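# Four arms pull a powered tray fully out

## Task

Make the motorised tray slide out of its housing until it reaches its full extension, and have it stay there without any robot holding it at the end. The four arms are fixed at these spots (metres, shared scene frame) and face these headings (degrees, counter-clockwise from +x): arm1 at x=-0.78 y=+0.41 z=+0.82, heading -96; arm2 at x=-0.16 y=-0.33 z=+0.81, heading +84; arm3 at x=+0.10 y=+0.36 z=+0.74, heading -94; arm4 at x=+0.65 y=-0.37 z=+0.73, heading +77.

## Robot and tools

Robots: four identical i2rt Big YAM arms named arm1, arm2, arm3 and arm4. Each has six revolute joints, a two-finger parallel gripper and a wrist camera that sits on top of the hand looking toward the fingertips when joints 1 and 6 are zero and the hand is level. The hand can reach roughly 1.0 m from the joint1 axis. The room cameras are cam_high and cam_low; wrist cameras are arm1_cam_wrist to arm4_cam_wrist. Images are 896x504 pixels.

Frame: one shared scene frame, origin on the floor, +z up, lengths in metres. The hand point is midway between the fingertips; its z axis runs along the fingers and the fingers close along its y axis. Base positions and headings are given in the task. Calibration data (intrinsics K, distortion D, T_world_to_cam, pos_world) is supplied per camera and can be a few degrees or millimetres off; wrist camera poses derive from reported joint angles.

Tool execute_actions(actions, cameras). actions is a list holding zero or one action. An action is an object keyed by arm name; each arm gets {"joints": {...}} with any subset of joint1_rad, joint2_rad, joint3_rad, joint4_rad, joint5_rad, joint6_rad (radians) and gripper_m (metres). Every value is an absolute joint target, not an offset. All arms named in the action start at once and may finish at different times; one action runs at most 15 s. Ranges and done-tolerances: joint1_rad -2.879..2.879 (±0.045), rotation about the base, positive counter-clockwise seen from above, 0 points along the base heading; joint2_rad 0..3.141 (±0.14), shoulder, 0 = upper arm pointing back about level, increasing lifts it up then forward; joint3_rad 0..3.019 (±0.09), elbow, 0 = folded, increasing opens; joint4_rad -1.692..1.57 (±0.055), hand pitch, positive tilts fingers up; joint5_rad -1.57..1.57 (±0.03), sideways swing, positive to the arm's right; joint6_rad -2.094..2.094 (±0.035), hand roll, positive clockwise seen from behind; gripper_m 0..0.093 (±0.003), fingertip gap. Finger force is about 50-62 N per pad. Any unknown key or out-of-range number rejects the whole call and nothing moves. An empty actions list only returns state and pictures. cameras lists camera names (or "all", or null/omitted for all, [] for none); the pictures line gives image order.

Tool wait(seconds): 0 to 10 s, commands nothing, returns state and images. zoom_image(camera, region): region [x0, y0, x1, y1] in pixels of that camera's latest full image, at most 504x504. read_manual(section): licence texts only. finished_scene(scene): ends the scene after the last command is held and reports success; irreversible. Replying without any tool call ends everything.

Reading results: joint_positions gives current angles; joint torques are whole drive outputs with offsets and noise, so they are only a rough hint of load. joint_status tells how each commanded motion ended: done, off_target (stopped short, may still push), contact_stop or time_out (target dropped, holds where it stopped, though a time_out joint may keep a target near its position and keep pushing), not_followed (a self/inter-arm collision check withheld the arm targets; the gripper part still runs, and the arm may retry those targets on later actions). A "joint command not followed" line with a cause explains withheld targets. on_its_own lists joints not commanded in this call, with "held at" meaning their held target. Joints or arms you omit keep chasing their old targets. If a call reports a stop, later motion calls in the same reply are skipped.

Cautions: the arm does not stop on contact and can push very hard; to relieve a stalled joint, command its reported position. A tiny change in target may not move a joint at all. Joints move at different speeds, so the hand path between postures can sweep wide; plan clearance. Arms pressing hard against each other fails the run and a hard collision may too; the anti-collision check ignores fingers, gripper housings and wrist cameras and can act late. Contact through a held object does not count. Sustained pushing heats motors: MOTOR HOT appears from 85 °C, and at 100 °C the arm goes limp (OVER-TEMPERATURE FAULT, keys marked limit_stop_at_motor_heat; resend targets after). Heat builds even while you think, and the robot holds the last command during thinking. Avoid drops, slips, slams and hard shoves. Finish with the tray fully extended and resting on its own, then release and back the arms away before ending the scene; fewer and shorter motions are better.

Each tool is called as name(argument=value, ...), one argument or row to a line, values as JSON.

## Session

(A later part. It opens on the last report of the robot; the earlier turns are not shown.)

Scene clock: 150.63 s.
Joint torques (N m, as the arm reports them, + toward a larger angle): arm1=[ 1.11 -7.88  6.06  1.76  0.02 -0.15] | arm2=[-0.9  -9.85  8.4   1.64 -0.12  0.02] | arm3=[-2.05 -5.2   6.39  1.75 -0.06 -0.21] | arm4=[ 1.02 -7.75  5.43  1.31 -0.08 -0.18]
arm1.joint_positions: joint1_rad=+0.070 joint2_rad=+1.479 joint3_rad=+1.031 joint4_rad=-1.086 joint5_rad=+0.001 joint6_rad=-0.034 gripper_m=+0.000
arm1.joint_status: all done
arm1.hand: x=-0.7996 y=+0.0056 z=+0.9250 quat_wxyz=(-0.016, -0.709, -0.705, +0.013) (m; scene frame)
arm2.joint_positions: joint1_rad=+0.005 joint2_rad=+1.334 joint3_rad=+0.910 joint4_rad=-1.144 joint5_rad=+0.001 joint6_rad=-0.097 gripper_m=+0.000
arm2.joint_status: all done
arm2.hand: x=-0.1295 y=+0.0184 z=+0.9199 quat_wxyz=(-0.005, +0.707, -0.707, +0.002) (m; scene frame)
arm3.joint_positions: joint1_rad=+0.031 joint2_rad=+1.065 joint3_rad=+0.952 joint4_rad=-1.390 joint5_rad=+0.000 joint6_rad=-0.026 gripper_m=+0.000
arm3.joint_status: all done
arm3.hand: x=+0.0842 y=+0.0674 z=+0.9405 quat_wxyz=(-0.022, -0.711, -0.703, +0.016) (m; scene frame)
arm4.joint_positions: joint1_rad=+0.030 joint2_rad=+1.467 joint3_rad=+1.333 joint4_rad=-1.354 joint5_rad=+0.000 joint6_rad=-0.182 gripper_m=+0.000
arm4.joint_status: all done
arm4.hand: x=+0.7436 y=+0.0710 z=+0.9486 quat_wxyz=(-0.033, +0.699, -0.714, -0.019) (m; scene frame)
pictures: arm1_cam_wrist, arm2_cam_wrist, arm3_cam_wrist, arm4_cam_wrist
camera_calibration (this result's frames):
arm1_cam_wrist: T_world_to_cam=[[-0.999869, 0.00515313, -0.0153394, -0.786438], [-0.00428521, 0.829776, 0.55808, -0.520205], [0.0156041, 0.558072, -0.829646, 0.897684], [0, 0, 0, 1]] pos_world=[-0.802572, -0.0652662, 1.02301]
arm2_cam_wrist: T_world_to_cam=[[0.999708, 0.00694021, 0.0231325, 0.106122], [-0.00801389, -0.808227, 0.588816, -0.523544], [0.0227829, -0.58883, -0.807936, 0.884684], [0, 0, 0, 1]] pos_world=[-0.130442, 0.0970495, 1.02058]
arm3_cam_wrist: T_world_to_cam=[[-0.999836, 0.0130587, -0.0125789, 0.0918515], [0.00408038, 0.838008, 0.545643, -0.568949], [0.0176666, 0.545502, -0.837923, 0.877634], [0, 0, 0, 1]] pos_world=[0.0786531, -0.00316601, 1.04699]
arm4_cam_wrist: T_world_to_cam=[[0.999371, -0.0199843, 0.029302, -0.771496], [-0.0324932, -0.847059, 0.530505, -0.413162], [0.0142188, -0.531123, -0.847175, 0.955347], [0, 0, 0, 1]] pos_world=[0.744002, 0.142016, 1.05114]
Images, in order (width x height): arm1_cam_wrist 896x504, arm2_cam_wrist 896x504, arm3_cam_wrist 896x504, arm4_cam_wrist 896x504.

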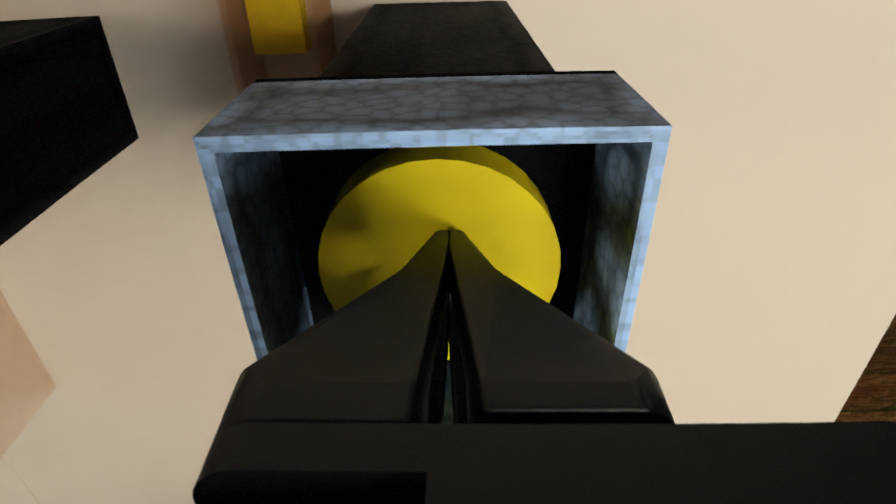

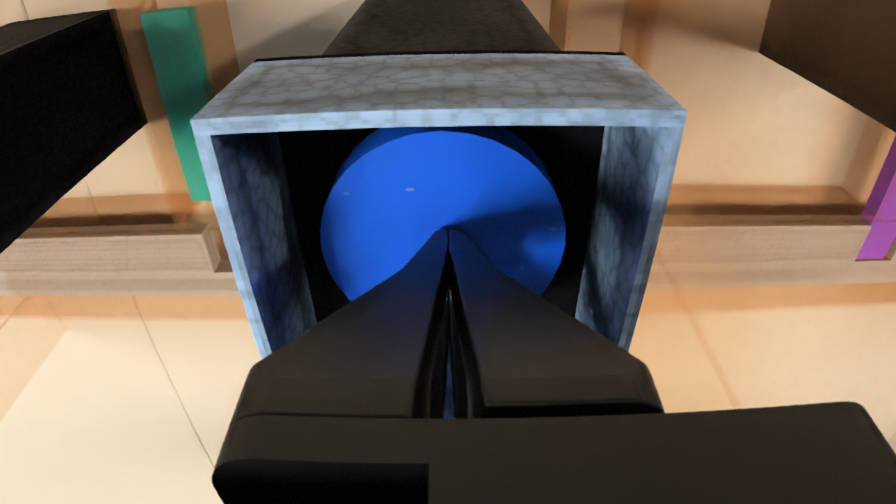

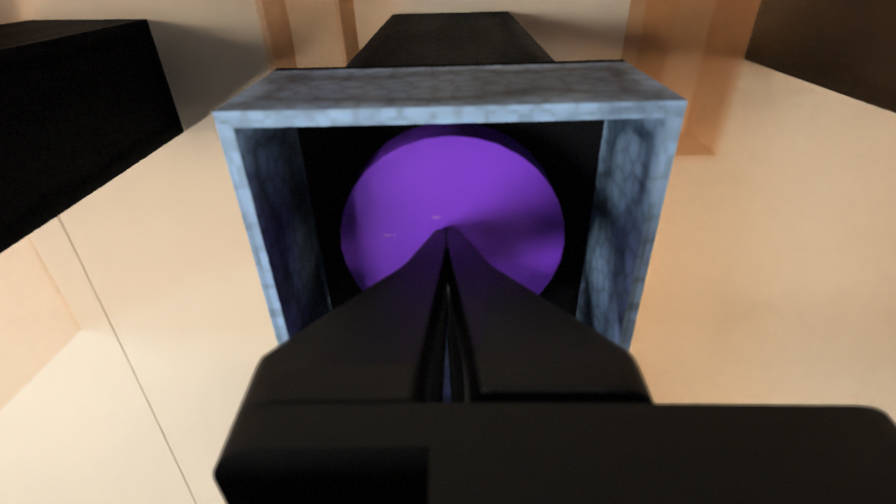

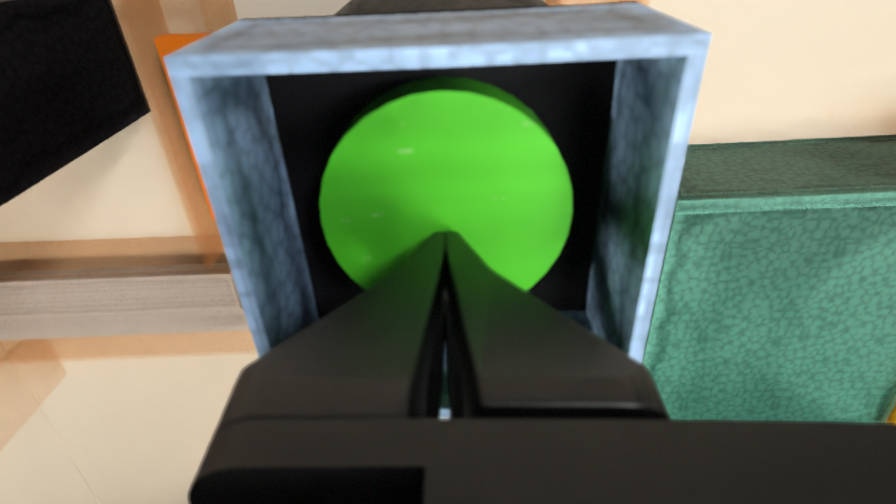

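wait(
  seconds=3,
)

Scene clock: 154.03 s.
Joint torques (N m, as the arm reports them, + toward a larger angle): arm1=[ 1.13 -8.01  6.09  1.83  0.01 -0.16] | arm2=[-1.05 -9.76  8.38  1.59 -0.08  0.03] | arm3=[-2.05 -5.11  6.39  1.76 -0.07 -0.22] | arm4=[ 1.04 -7.75  5.42  1.3  -0.09 -0.18]
arm1.joint_positions: joint1_rad=+0.070 joint2_rad=+1.479 joint3_rad=+1.031 joint4_rad=-1.086 joint5_rad=+0.001 joint6_rad=-0.034 gripper_m=+0.000
arm1.joint_status: all done
arm1.hand: x=-0.7996 y=+0.0056 z=+0.9250 quat_wxyz=(-0.016, -0.709, -0.705, +0.013) (m; scene frame)
arm2.joint_positions: joint1_rad=+0.005 joint2_rad=+1.334 joint3_rad=+0.910 joint4_rad=-1.144 joint5_rad=+0.001 joint6_rad=-0.097 gripper_m=+0.000
arm2.joint_status: all done
arm2.hand: x=-0.1295 y=+0.0184 z=+0.9199 quat_wxyz=(-0.005, +0.707, -0.707, +0.002) (m; scene frame)
arm3.joint_positions: joint1_rad=+0.031 joint2_rad=+1.065 joint3_rad=+0.952 joint4_rad=-1.390 joint5_rad=+0.000 joint6_rad=-0.026 gripper_m=+0.000
arm3.joint_status: all done
arm3.hand: x=+0.0842 y=+0.0674 z=+0.9405 quat_wxyz=(-0.022, -0.711, -0.703, +0.016) (m; scene frame)
arm4.joint_positions: joint1_rad=+0.030 joint2_rad=+1.467 joint3_rad=+1.333 joint4_rad=-1.354 joint5_rad=+0.000 joint6_rad=-0.182 gripper_m=+0.000
arm4.joint_status: all done
arm4.hand: x=+0.7436 y=+0.0710 z=+0.9486 quat_wxyz=(-0.033, +0.699, -0.714, -0.019) (m; scene frame)
wait: 3.00 s; at rest from the start
pictures: arm1_cam_wrist, arm2_cam_wrist, arm3_cam_wrist, arm4_cam_wrist, cam_high, cam_low
camera_calibration (this result's frames):
arm1_cam_wrist: T_world_to_cam=[[-0.999869, 0.00515313, -0.0153394, -0.786438], [-0.00428521, 0.829776, 0.55808, -0.520205], [0.0156041, 0.558072, -0.829646, 0.897684], [0, 0, 0, 1]] pos_world=[-0.802572, -0.0652662, 1.02301]
arm2_cam_wrist: T_world_to_cam=[[0.999708, 0.00694021, 0.0231325, 0.106122], [-0.00801389, -0.808227, 0.588816, -0.523544], [0.0227829, -0.58883, -0.807936, 0.884684], [0, 0, 0, 1]] pos_world=[-0.130442, 0.0970495, 1.02058]
arm3_cam_wrist: T_world_to_cam=[[-0.999836, 0.0130587, -0.0125789, 0.0918515], [0.00408038, 0.838008, 0.545643, -0.568949], [0.0176666, 0.545502, -0.837923, 0.877634], [0, 0, 0, 1]] pos_world=[0.0786531, -0.00316601, 1.04699]
arm4_cam_wrist: T_world_to_cam=[[0.999371, -0.0199843, 0.029302, -0.771496], [-0.0324932, -0.847059, 0.530505, -0.413162], [0.0142188, -0.531123, -0.847175, 0.955347], [0, 0, 0, 1]] pos_world=[0.744002, 0.142016, 1.05114]
Images, in order (width x height): arm1_cam_wrist 896x504, arm2_cam_wrist 896x504, arm3_cam_wrist 896x504, arm4_cam_wrist 896x504, cam_high 896x504, cam_low 896x504.

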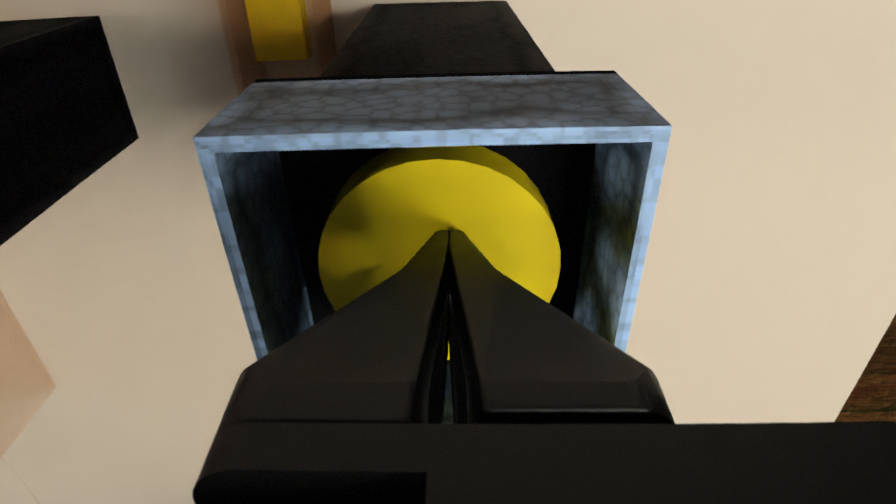

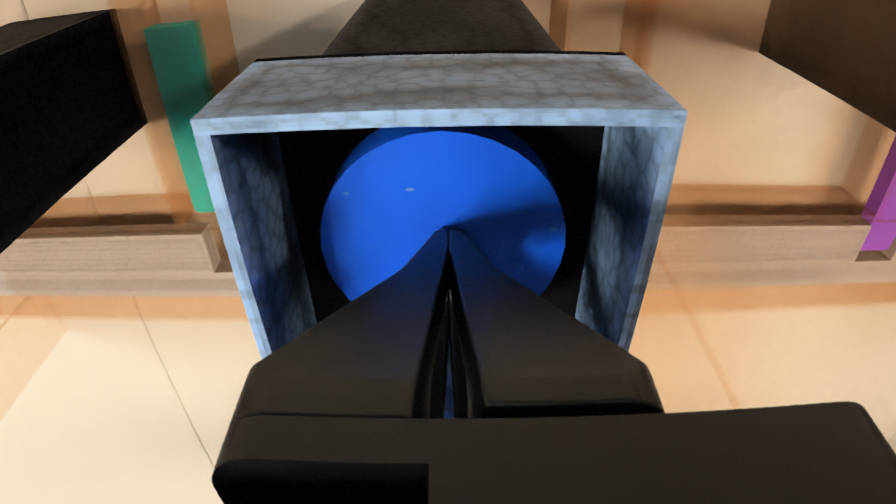

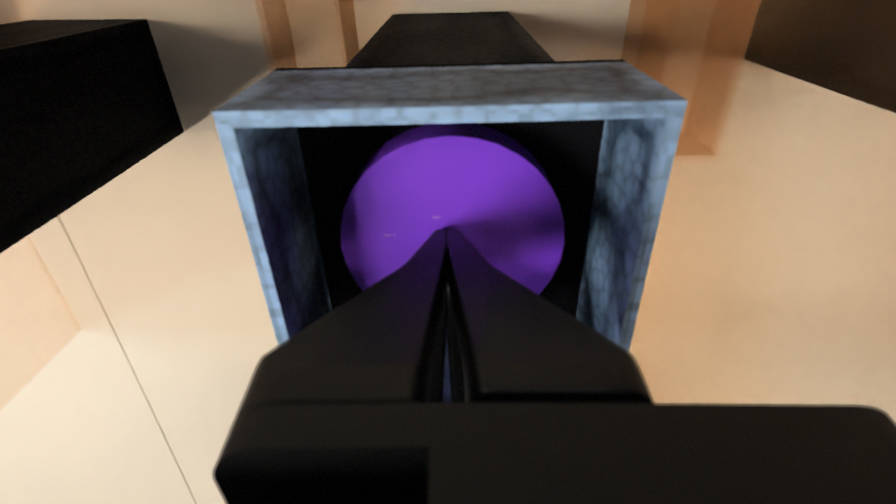

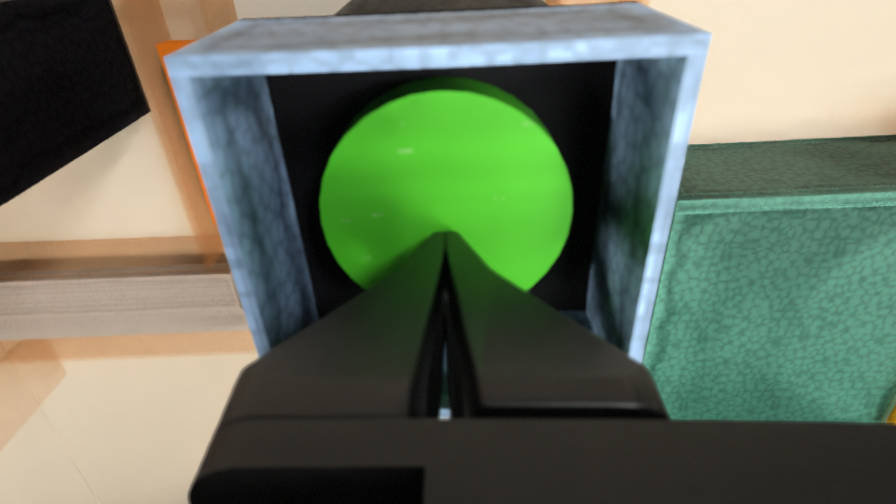

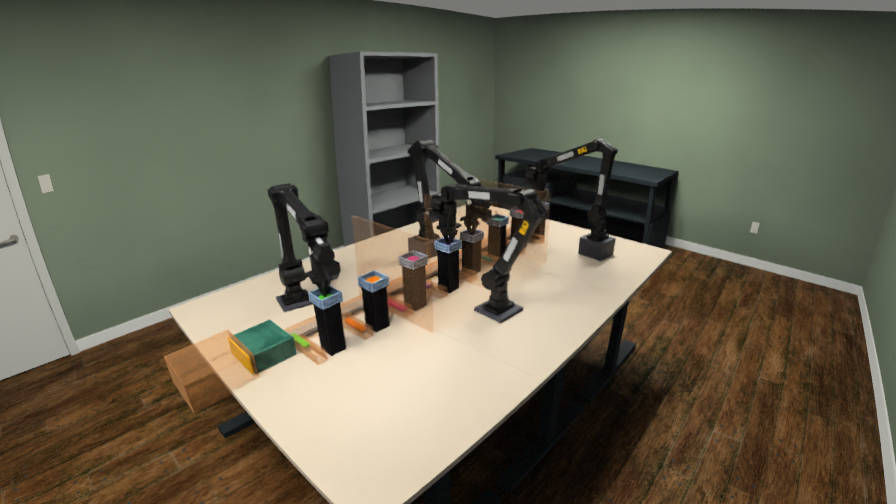

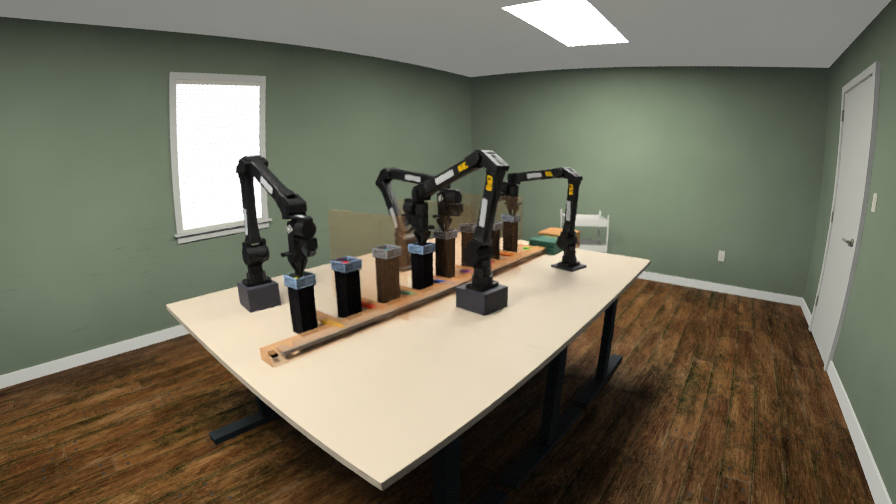

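wait(
  seconds=4,
)

Scene clock: 158.53 s.
Joint torques (N m, as the arm reports them, + toward a larger angle): arm1=[ 1.04 -7.84  6.08  1.82  0.02 -0.16] | arm2=[-1.44 -9.72  8.32  1.56 -0.08  0.02] | arm3=[-2.01 -5.14  6.41  1.76 -0.06 -0.22] | arm4=[ 1.06 -7.74  5.43  1.29 -0.09 -0.18]
arm1.joint_positions: joint1_rad=+0.070 joint2_rad=+1.479 joint3_rad=+1.031 joint4_rad=-1.086 joint5_rad=+0.001 joint6_rad=-0.034 gripper_m=+0.000
arm1.joint_status: all done
arm1.hand: x=-0.7996 y=+0.0056 z=+0.9250 quat_wxyz=(-0.016, -0.709, -0.705, +0.013) (m; scene frame)
arm2.joint_positions: joint1_rad=+0.005 joint2_rad=+1.334 joint3_rad=+0.910 joint4_rad=-1.144 joint5_rad=+0.001 joint6_rad=-0.097 gripper_m=+0.000
arm2.joint_status: all done
arm2.hand: x=-0.1295 y=+0.0184 z=+0.9199 quat_wxyz=(-0.005, +0.707, -0.707, +0.002) (m; scene frame)
arm3.joint_positions: joint1_rad=+0.031 joint2_rad=+1.065 joint3_rad=+0.952 joint4_rad=-1.390 joint5_rad=+0.000 joint6_rad=-0.026 gripper_m=+0.000
arm3.joint_status: all done
arm3.hand: x=+0.0842 y=+0.0674 z=+0.9405 quat_wxyz=(-0.022, -0.711, -0.703, +0.016) (m; scene frame)
arm4.joint_positions: joint1_rad=+0.030 joint2_rad=+1.467 joint3_rad=+1.333 joint4_rad=-1.354 joint5_rad=+0.000 joint6_rad=-0.182 gripper_m=+0.000
arm4.joint_status: all done
arm4.hand: x=+0.7436 y=+0.0710 z=+0.9486 quat_wxyz=(-0.033, +0.699, -0.714, -0.019) (m; scene frame)
wait: 4.00 s; at rest from the start
pictures: arm1_cam_wrist, arm2_cam_wrist, arm3_cam_wrist, arm4_cam_wrist, cam_high, cam_low
camera_calibration (this result's frames):
arm1_cam_wrist: T_world_to_cam=[[-0.999869, 0.00515313, -0.0153394, -0.786438], [-0.00428521, 0.829776, 0.55808, -0.520205], [0.0156041, 0.558072, -0.829646, 0.897684], [0, 0, 0, 1]] pos_world=[-0.802572, -0.0652662, 1.02301]
arm2_cam_wrist: T_world_to_cam=[[0.999708, 0.00694021, 0.0231325, 0.106122], [-0.00801389, -0.808227, 0.588816, -0.523544], [0.0227829, -0.58883, -0.807936, 0.884684], [0, 0, 0, 1]] pos_world=[-0.130442, 0.0970495, 1.02058]
arm3_cam_wrist: T_world_to_cam=[[-0.999836, 0.0130587, -0.0125789, 0.0918515], [0.00408038, 0.838008, 0.545643, -0.568949], [0.0176666, 0.545502, -0.837923, 0.877634], [0, 0, 0, 1]] pos_world=[0.0786531, -0.00316601, 1.04699]
arm4_cam_wrist: T_world_to_cam=[[0.999371, -0.0199843, 0.029302, -0.771496], [-0.0324932, -0.847059, 0.530505, -0.413162], [0.0142188, -0.531123, -0.847175, 0.955347], [0, 0, 0, 1]] pos_world=[0.744002, 0.142016, 1.05114]
Images, in order (width x height): arm1_cam_wrist 896x504, arm2_cam_wrist 896x504, arm3_cam_wrist 896x504, arm4_cam_wrist 896x504, cam_high 896x504, cam_low 896x504.

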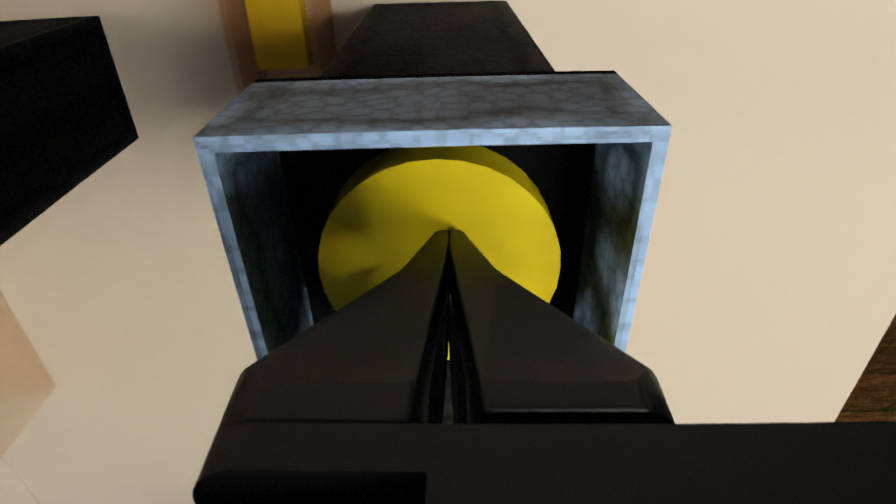

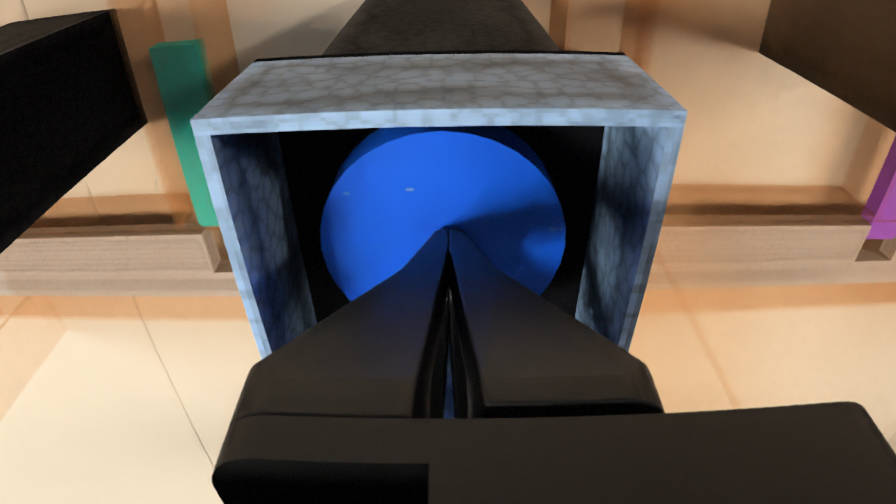

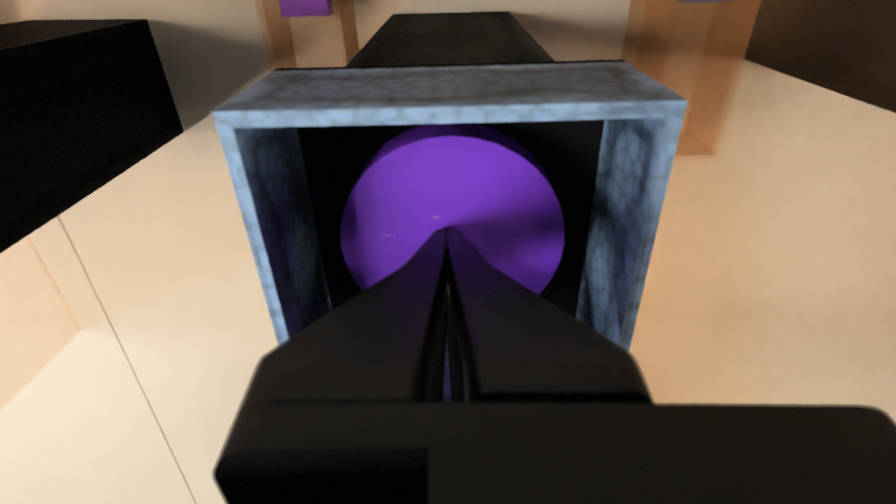

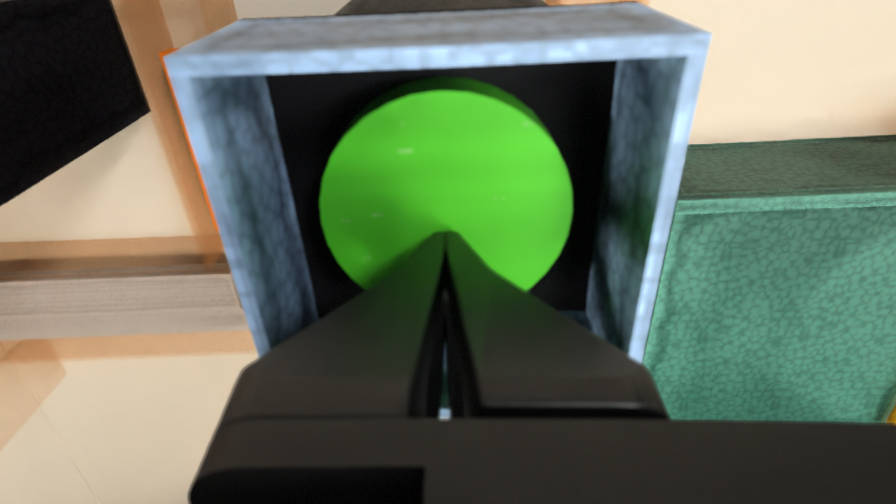

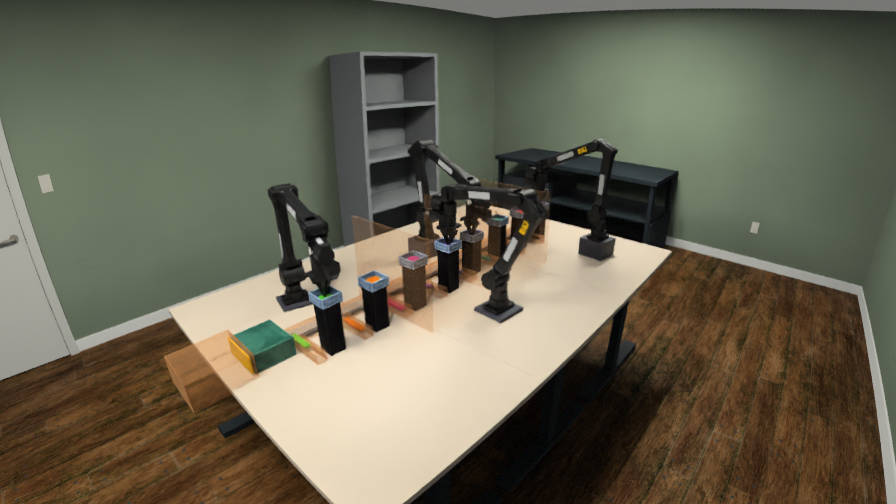

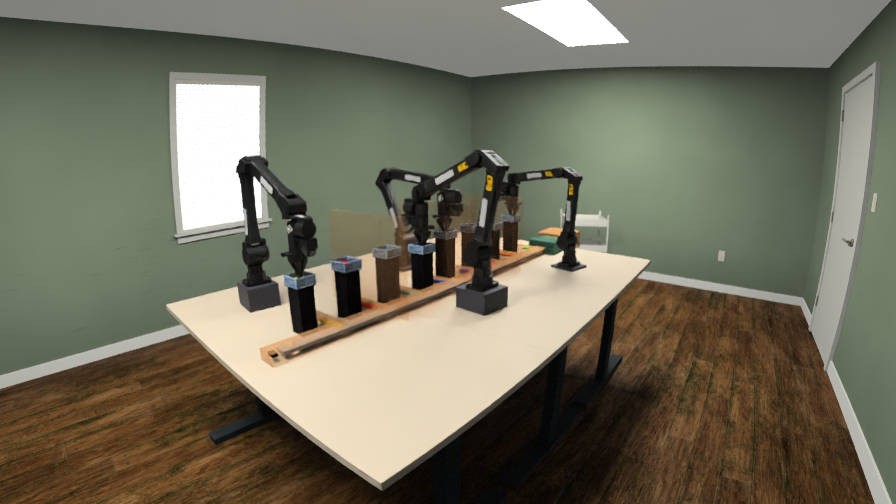

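zoom_image(
  camera="cam_high",
  region=[200, 260, 480, 400],
)

zoom_image(
  camera="cam_low",
  region=[240, 220, 580, 370],
)

Region (200, 260, 480, 400) of cam_high's 896x504 image, scaled by 1.800, with more detail than that image has.

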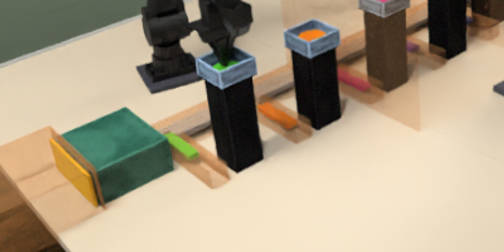

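Region (240, 220, 580, 370) of cam_low's 896x504 image, scaled by 1.482, with more detail than that image has; it fills the top 222 rows of this view, and the rest is white.

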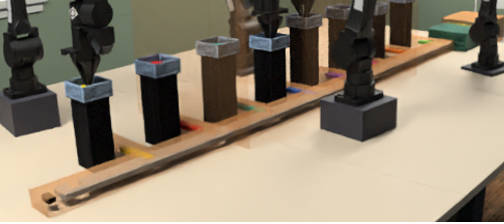

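wait(
  seconds=4,
)

Scene clock: 163.53 s.
Joint torques (N m, as the arm reports them, + toward a larger angle): arm1=[ 1.07 -7.93  6.07  1.81  0.02 -0.17] | arm2=[-0.82 -9.74  8.42  1.57 -0.11  0.01] | arm3=[-1.99 -5.2   6.43  1.75 -0.06 -0.21] | arm4=[ 1.01 -7.73  5.43  1.3  -0.08 -0.18]
arm1.joint_positions: joint1_rad=+0.070 joint2_rad=+1.479 joint3_rad=+1.031 joint4_rad=-1.086 joint5_rad=+0.001 joint6_rad=-0.034 gripper_m=+0.000
arm1.joint_status: all done
arm1.hand: x=-0.7996 y=+0.0056 z=+0.9250 quat_wxyz=(-0.016, -0.709, -0.705, +0.013) (m; scene frame)
arm2.joint_positions: joint1_rad=+0.005 joint2_rad=+1.334 joint3_rad=+0.910 joint4_rad=-1.144 joint5_rad=+0.001 joint6_rad=-0.097 gripper_m=+0.000
arm2.joint_status: all done
arm2.hand: x=-0.1295 y=+0.0184 z=+0.9199 quat_wxyz=(-0.005, +0.707, -0.707, +0.002) (m; scene frame)
arm3.joint_positions: joint1_rad=+0.031 joint2_rad=+1.065 joint3_rad=+0.952 joint4_rad=-1.390 joint5_rad=+0.000 joint6_rad=-0.026 gripper_m=+0.000
arm3.joint_status: all done
arm3.hand: x=+0.0842 y=+0.0674 z=+0.9405 quat_wxyz=(-0.022, -0.711, -0.703, +0.016) (m; scene frame)
arm4.joint_positions: joint1_rad=+0.030 joint2_rad=+1.467 joint3_rad=+1.333 joint4_rad=-1.354 joint5_rad=+0.000 joint6_rad=-0.182 gripper_m=+0.000
arm4.joint_status: all done
arm4.hand: x=+0.7436 y=+0.0710 z=+0.9486 quat_wxyz=(-0.033, +0.699, -0.714, -0.019) (m; scene frame)
wait: 4.00 s; at rest from the start
pictures: arm1_cam_wrist, arm2_cam_wrist, arm3_cam_wrist, arm4_cam_wrist, cam_high, cam_low
camera_calibration (this result's frames):
arm1_cam_wrist: T_world_to_cam=[[-0.999869, 0.00515313, -0.0153394, -0.786438], [-0.00428521, 0.829776, 0.55808, -0.520205], [0.0156041, 0.558072, -0.829646, 0.897684], [0, 0, 0, 1]] pos_world=[-0.802572, -0.0652662, 1.02301]
arm2_cam_wrist: T_world_to_cam=[[0.999708, 0.00694021, 0.0231325, 0.106122], [-0.00801389, -0.808227, 0.588816, -0.523544], [0.0227829, -0.58883, -0.807936, 0.884684], [0, 0, 0, 1]] pos_world=[-0.130442, 0.0970495, 1.02058]
arm3_cam_wrist: T_world_to_cam=[[-0.999836, 0.0130587, -0.0125789, 0.0918515], [0.00408038, 0.838008, 0.545643, -0.568949], [0.0176666, 0.545502, -0.837923, 0.877634], [0, 0, 0, 1]] pos_world=[0.0786531, -0.00316601, 1.04699]
arm4_cam_wrist: T_world_to_cam=[[0.999371, -0.0199843, 0.029302, -0.771496], [-0.0324932, -0.847059, 0.530505, -0.413162], [0.0142188, -0.531123, -0.847175, 0.955347], [0, 0, 0, 1]] pos_world=[0.744002, 0.142016, 1.05114]
Images, in order (width x height): arm1_cam_wrist 896x504, arm2_cam_wrist 896x504, arm3_cam_wrist 896x504, arm4_cam_wrist 896x504, cam_high 896x504, cam_low 896x504.

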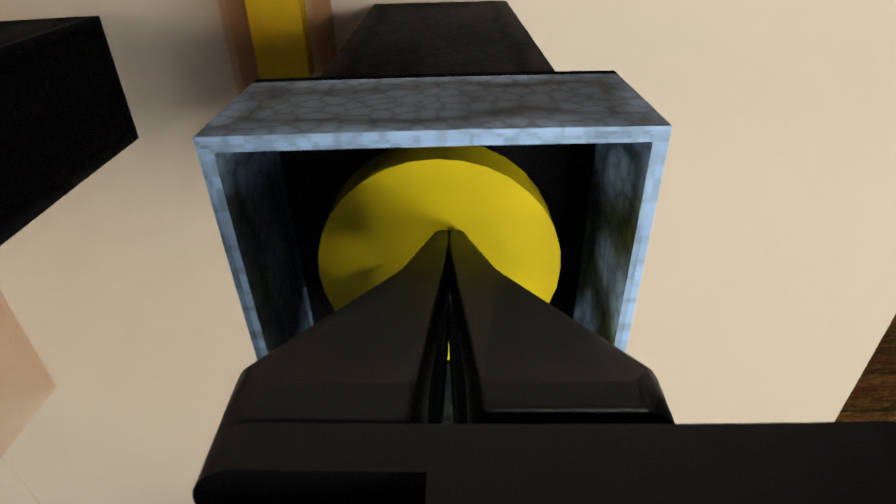

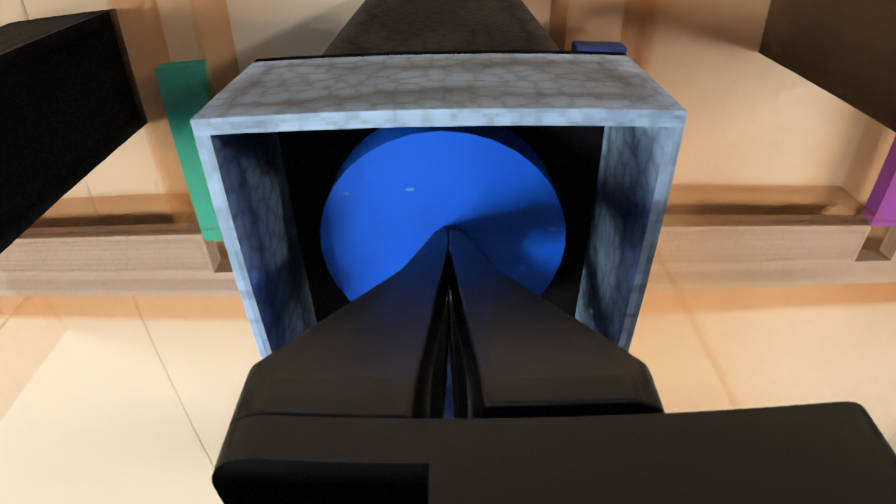

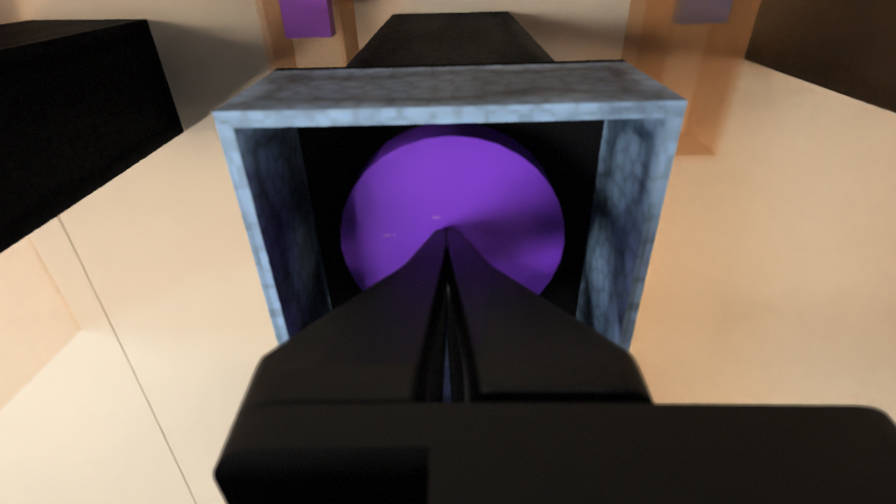

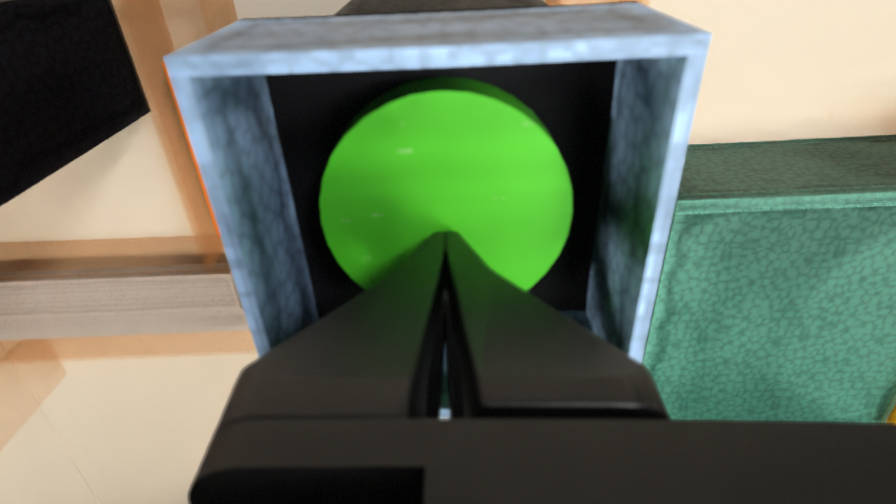

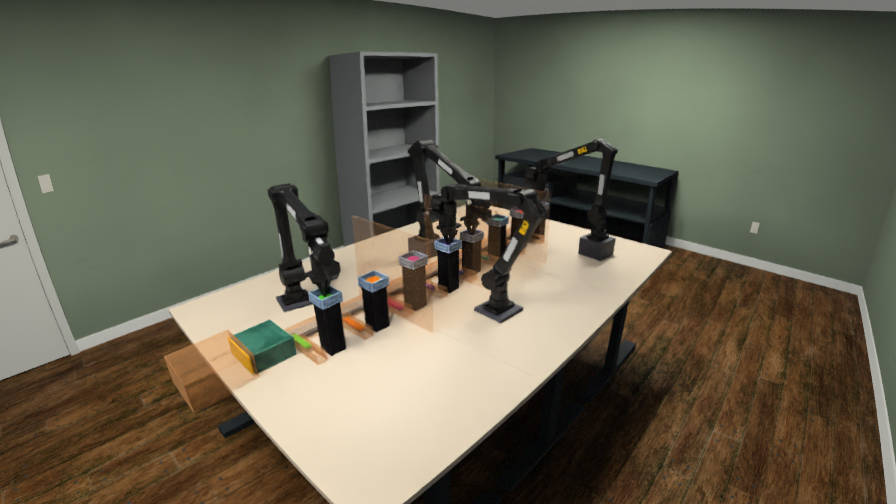

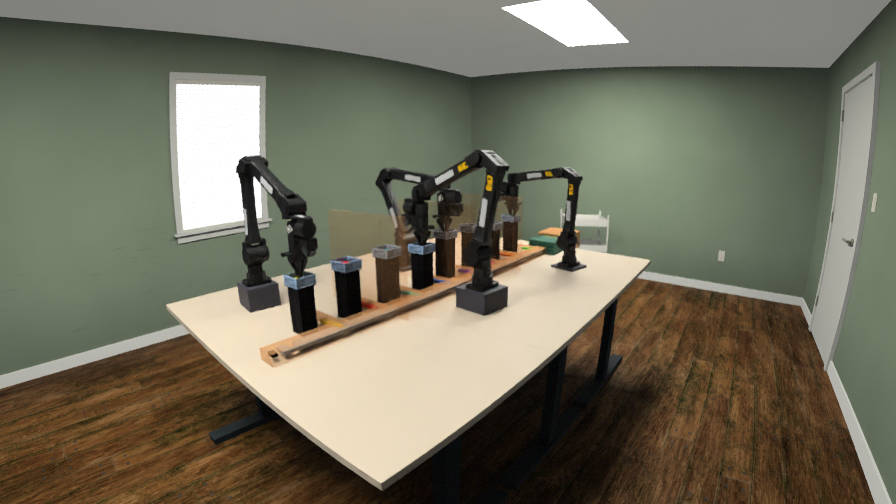

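zoom_image(
  camera="cam_high",
  region=[270, 300, 430, 370],
)

Region (270, 300, 430, 370) of cam_high's 896x504 image, scaled by 3.150, with more detail than that image has; it fills the top 220 rows of this view, and the rest is white.

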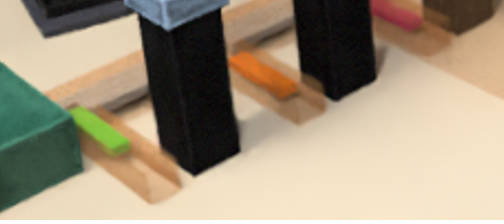

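wait(
  seconds=10,
)

zoom_image(
  camera="cam_high",
  region=[270, 300, 430, 370],
)

Scene clock: 174.57 s.
Joint torques (N m, as the arm reports them, + toward a larger angle): arm1=[ 1.1  -7.99  6.11  1.84  0.02 -0.16] | arm2=[-1.2  -9.4   8.36  1.56 -0.09  0.02] | arm3=[-2.   -5.2   6.44  1.73 -0.06 -0.21] | arm4=[ 1.05 -7.72  5.43  1.3  -0.09 -0.18]
arm1.joint_positions: joint1_rad=+0.070 joint2_rad=+1.479 joint3_rad=+1.031 joint4_rad=-1.086 joint5_rad=+0.001 joint6_rad=-0.034 gripper_m=+0.000
arm1.joint_status: all done
arm1.hand: x=-0.7996 y=+0.0056 z=+0.9250 quat_wxyz=(-0.016, -0.709, -0.705, +0.013) (m; scene frame)
arm2.joint_positions: joint1_rad=+0.005 joint2_rad=+1.334 joint3_rad=+0.910 joint4_rad=-1.144 joint5_rad=+0.001 joint6_rad=-0.097 gripper_m=+0.000
arm2.joint_status: all done
arm2.hand: x=-0.1295 y=+0.0184 z=+0.9199 quat_wxyz=(-0.005, +0.707, -0.707, +0.002) (m; scene frame)
arm3.joint_positions: joint1_rad=+0.031 joint2_rad=+1.065 joint3_rad=+0.952 joint4_rad=-1.390 joint5_rad=+0.000 joint6_rad=-0.026 gripper_m=+0.000
arm3.joint_status: all done
arm3.hand: x=+0.0842 y=+0.0674 z=+0.9405 quat_wxyz=(-0.022, -0.711, -0.703, +0.016) (m; scene frame)
arm4.joint_positions: joint1_rad=+0.030 joint2_rad=+1.467 joint3_rad=+1.333 joint4_rad=-1.354 joint5_rad=+0.000 joint6_rad=-0.182 gripper_m=+0.000
arm4.joint_status: all done
arm4.hand: x=+0.7436 y=+0.0710 z=+0.9486 quat_wxyz=(-0.033, +0.699, -0.714, -0.019) (m; scene frame)
wait: 10.00 s; at rest from the start
pictures: arm1_cam_wrist, arm2_cam_wrist, arm3_cam_wrist, arm4_cam_wrist, cam_high, cam_low
camera_calibration (this result's frames):
arm1_cam_wrist: T_world_to_cam=[[-0.999869, 0.00515313, -0.0153394, -0.786438], [-0.00428521, 0.829776, 0.55808, -0.520205], [0.0156041, 0.558072, -0.829646, 0.897684], [0, 0, 0, 1]] pos_world=[-0.802572, -0.0652662, 1.02301]
arm2_cam_wrist: T_world_to_cam=[[0.999708, 0.00694021, 0.0231325, 0.106122], [-0.00801389, -0.808227, 0.588816, -0.523544], [0.0227829, -0.58883, -0.807936, 0.884684], [0, 0, 0, 1]] pos_world=[-0.130442, 0.0970495, 1.02058]
arm3_cam_wrist: T_world_to_cam=[[-0.999836, 0.0130587, -0.0125789, 0.0918515], [0.00408038, 0.838008, 0.545643, -0.568949], [0.0176666, 0.545502, -0.837923, 0.877634], [0, 0, 0, 1]] pos_world=[0.0786531, -0.00316601, 1.04699]
arm4_cam_wrist: T_world_to_cam=[[0.999371, -0.0199843, 0.029302, -0.771496], [-0.0324932, -0.847059, 0.530505, -0.413162], [0.0142188, -0.531123, -0.847175, 0.955347], [0, 0, 0, 1]] pos_world=[0.744002, 0.142016, 1.05114]
Images, in order (width x height): arm1_cam_wrist 896x504, arm2_cam_wrist 896x504, arm3_cam_wrist 896x504, arm4_cam_wrist 896x504, cam_high 896x504, cam_low 896x504.

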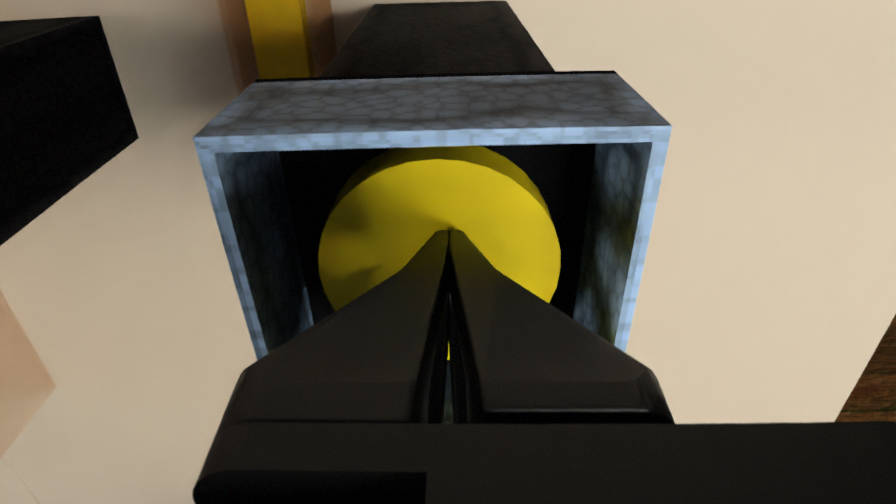

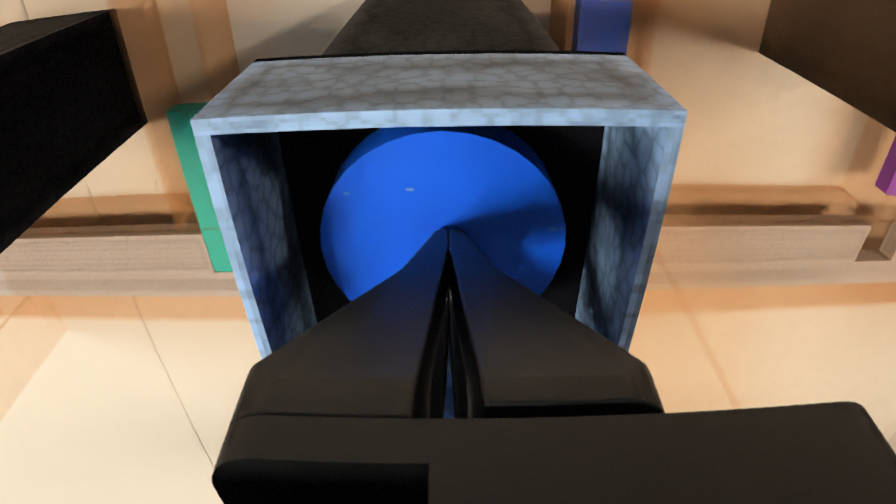

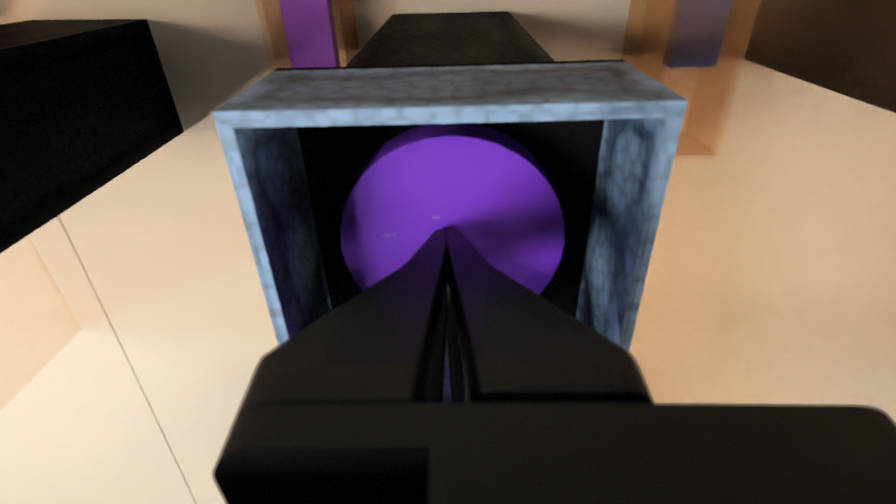

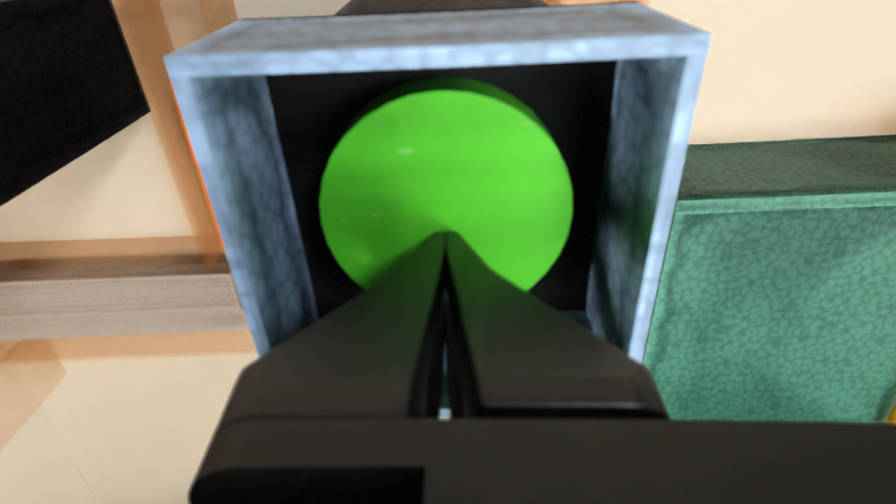

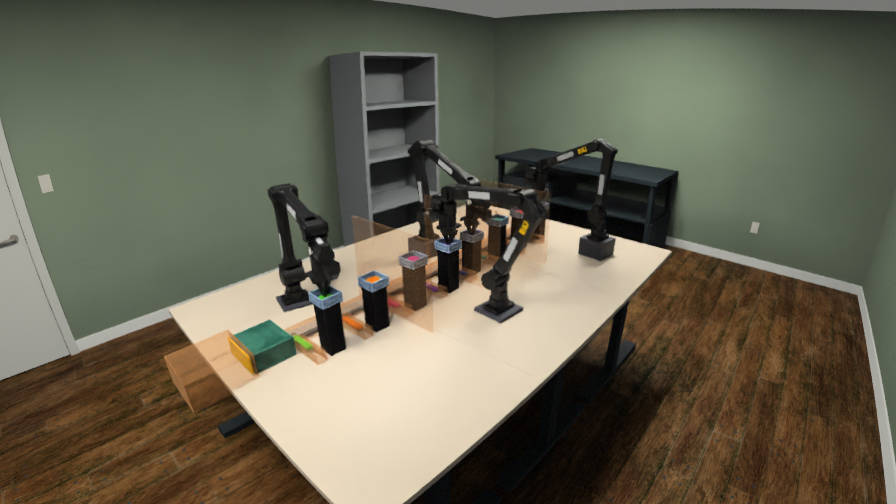

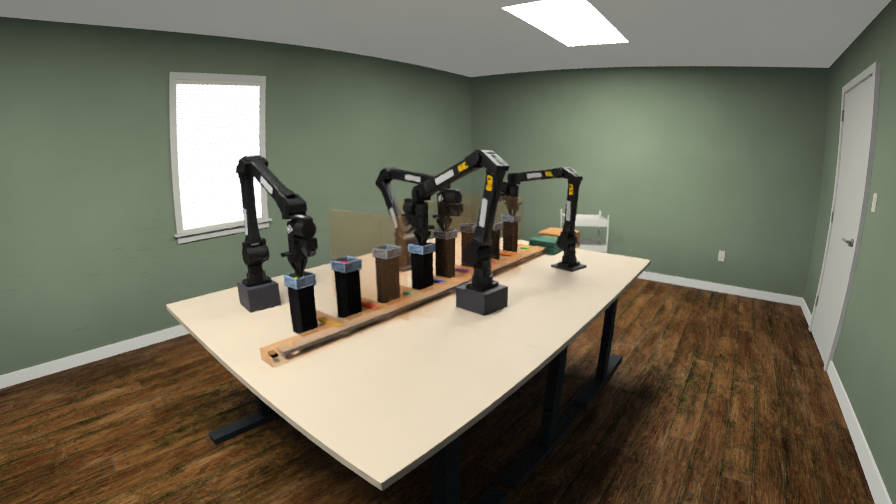

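Region (270, 300, 430, 370) of cam_high's 896x504 image, scaled by 3.150, with more detail than that image has; it fills the top 220 rows of this view, and the rest is white.

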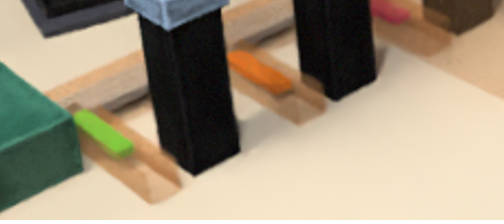

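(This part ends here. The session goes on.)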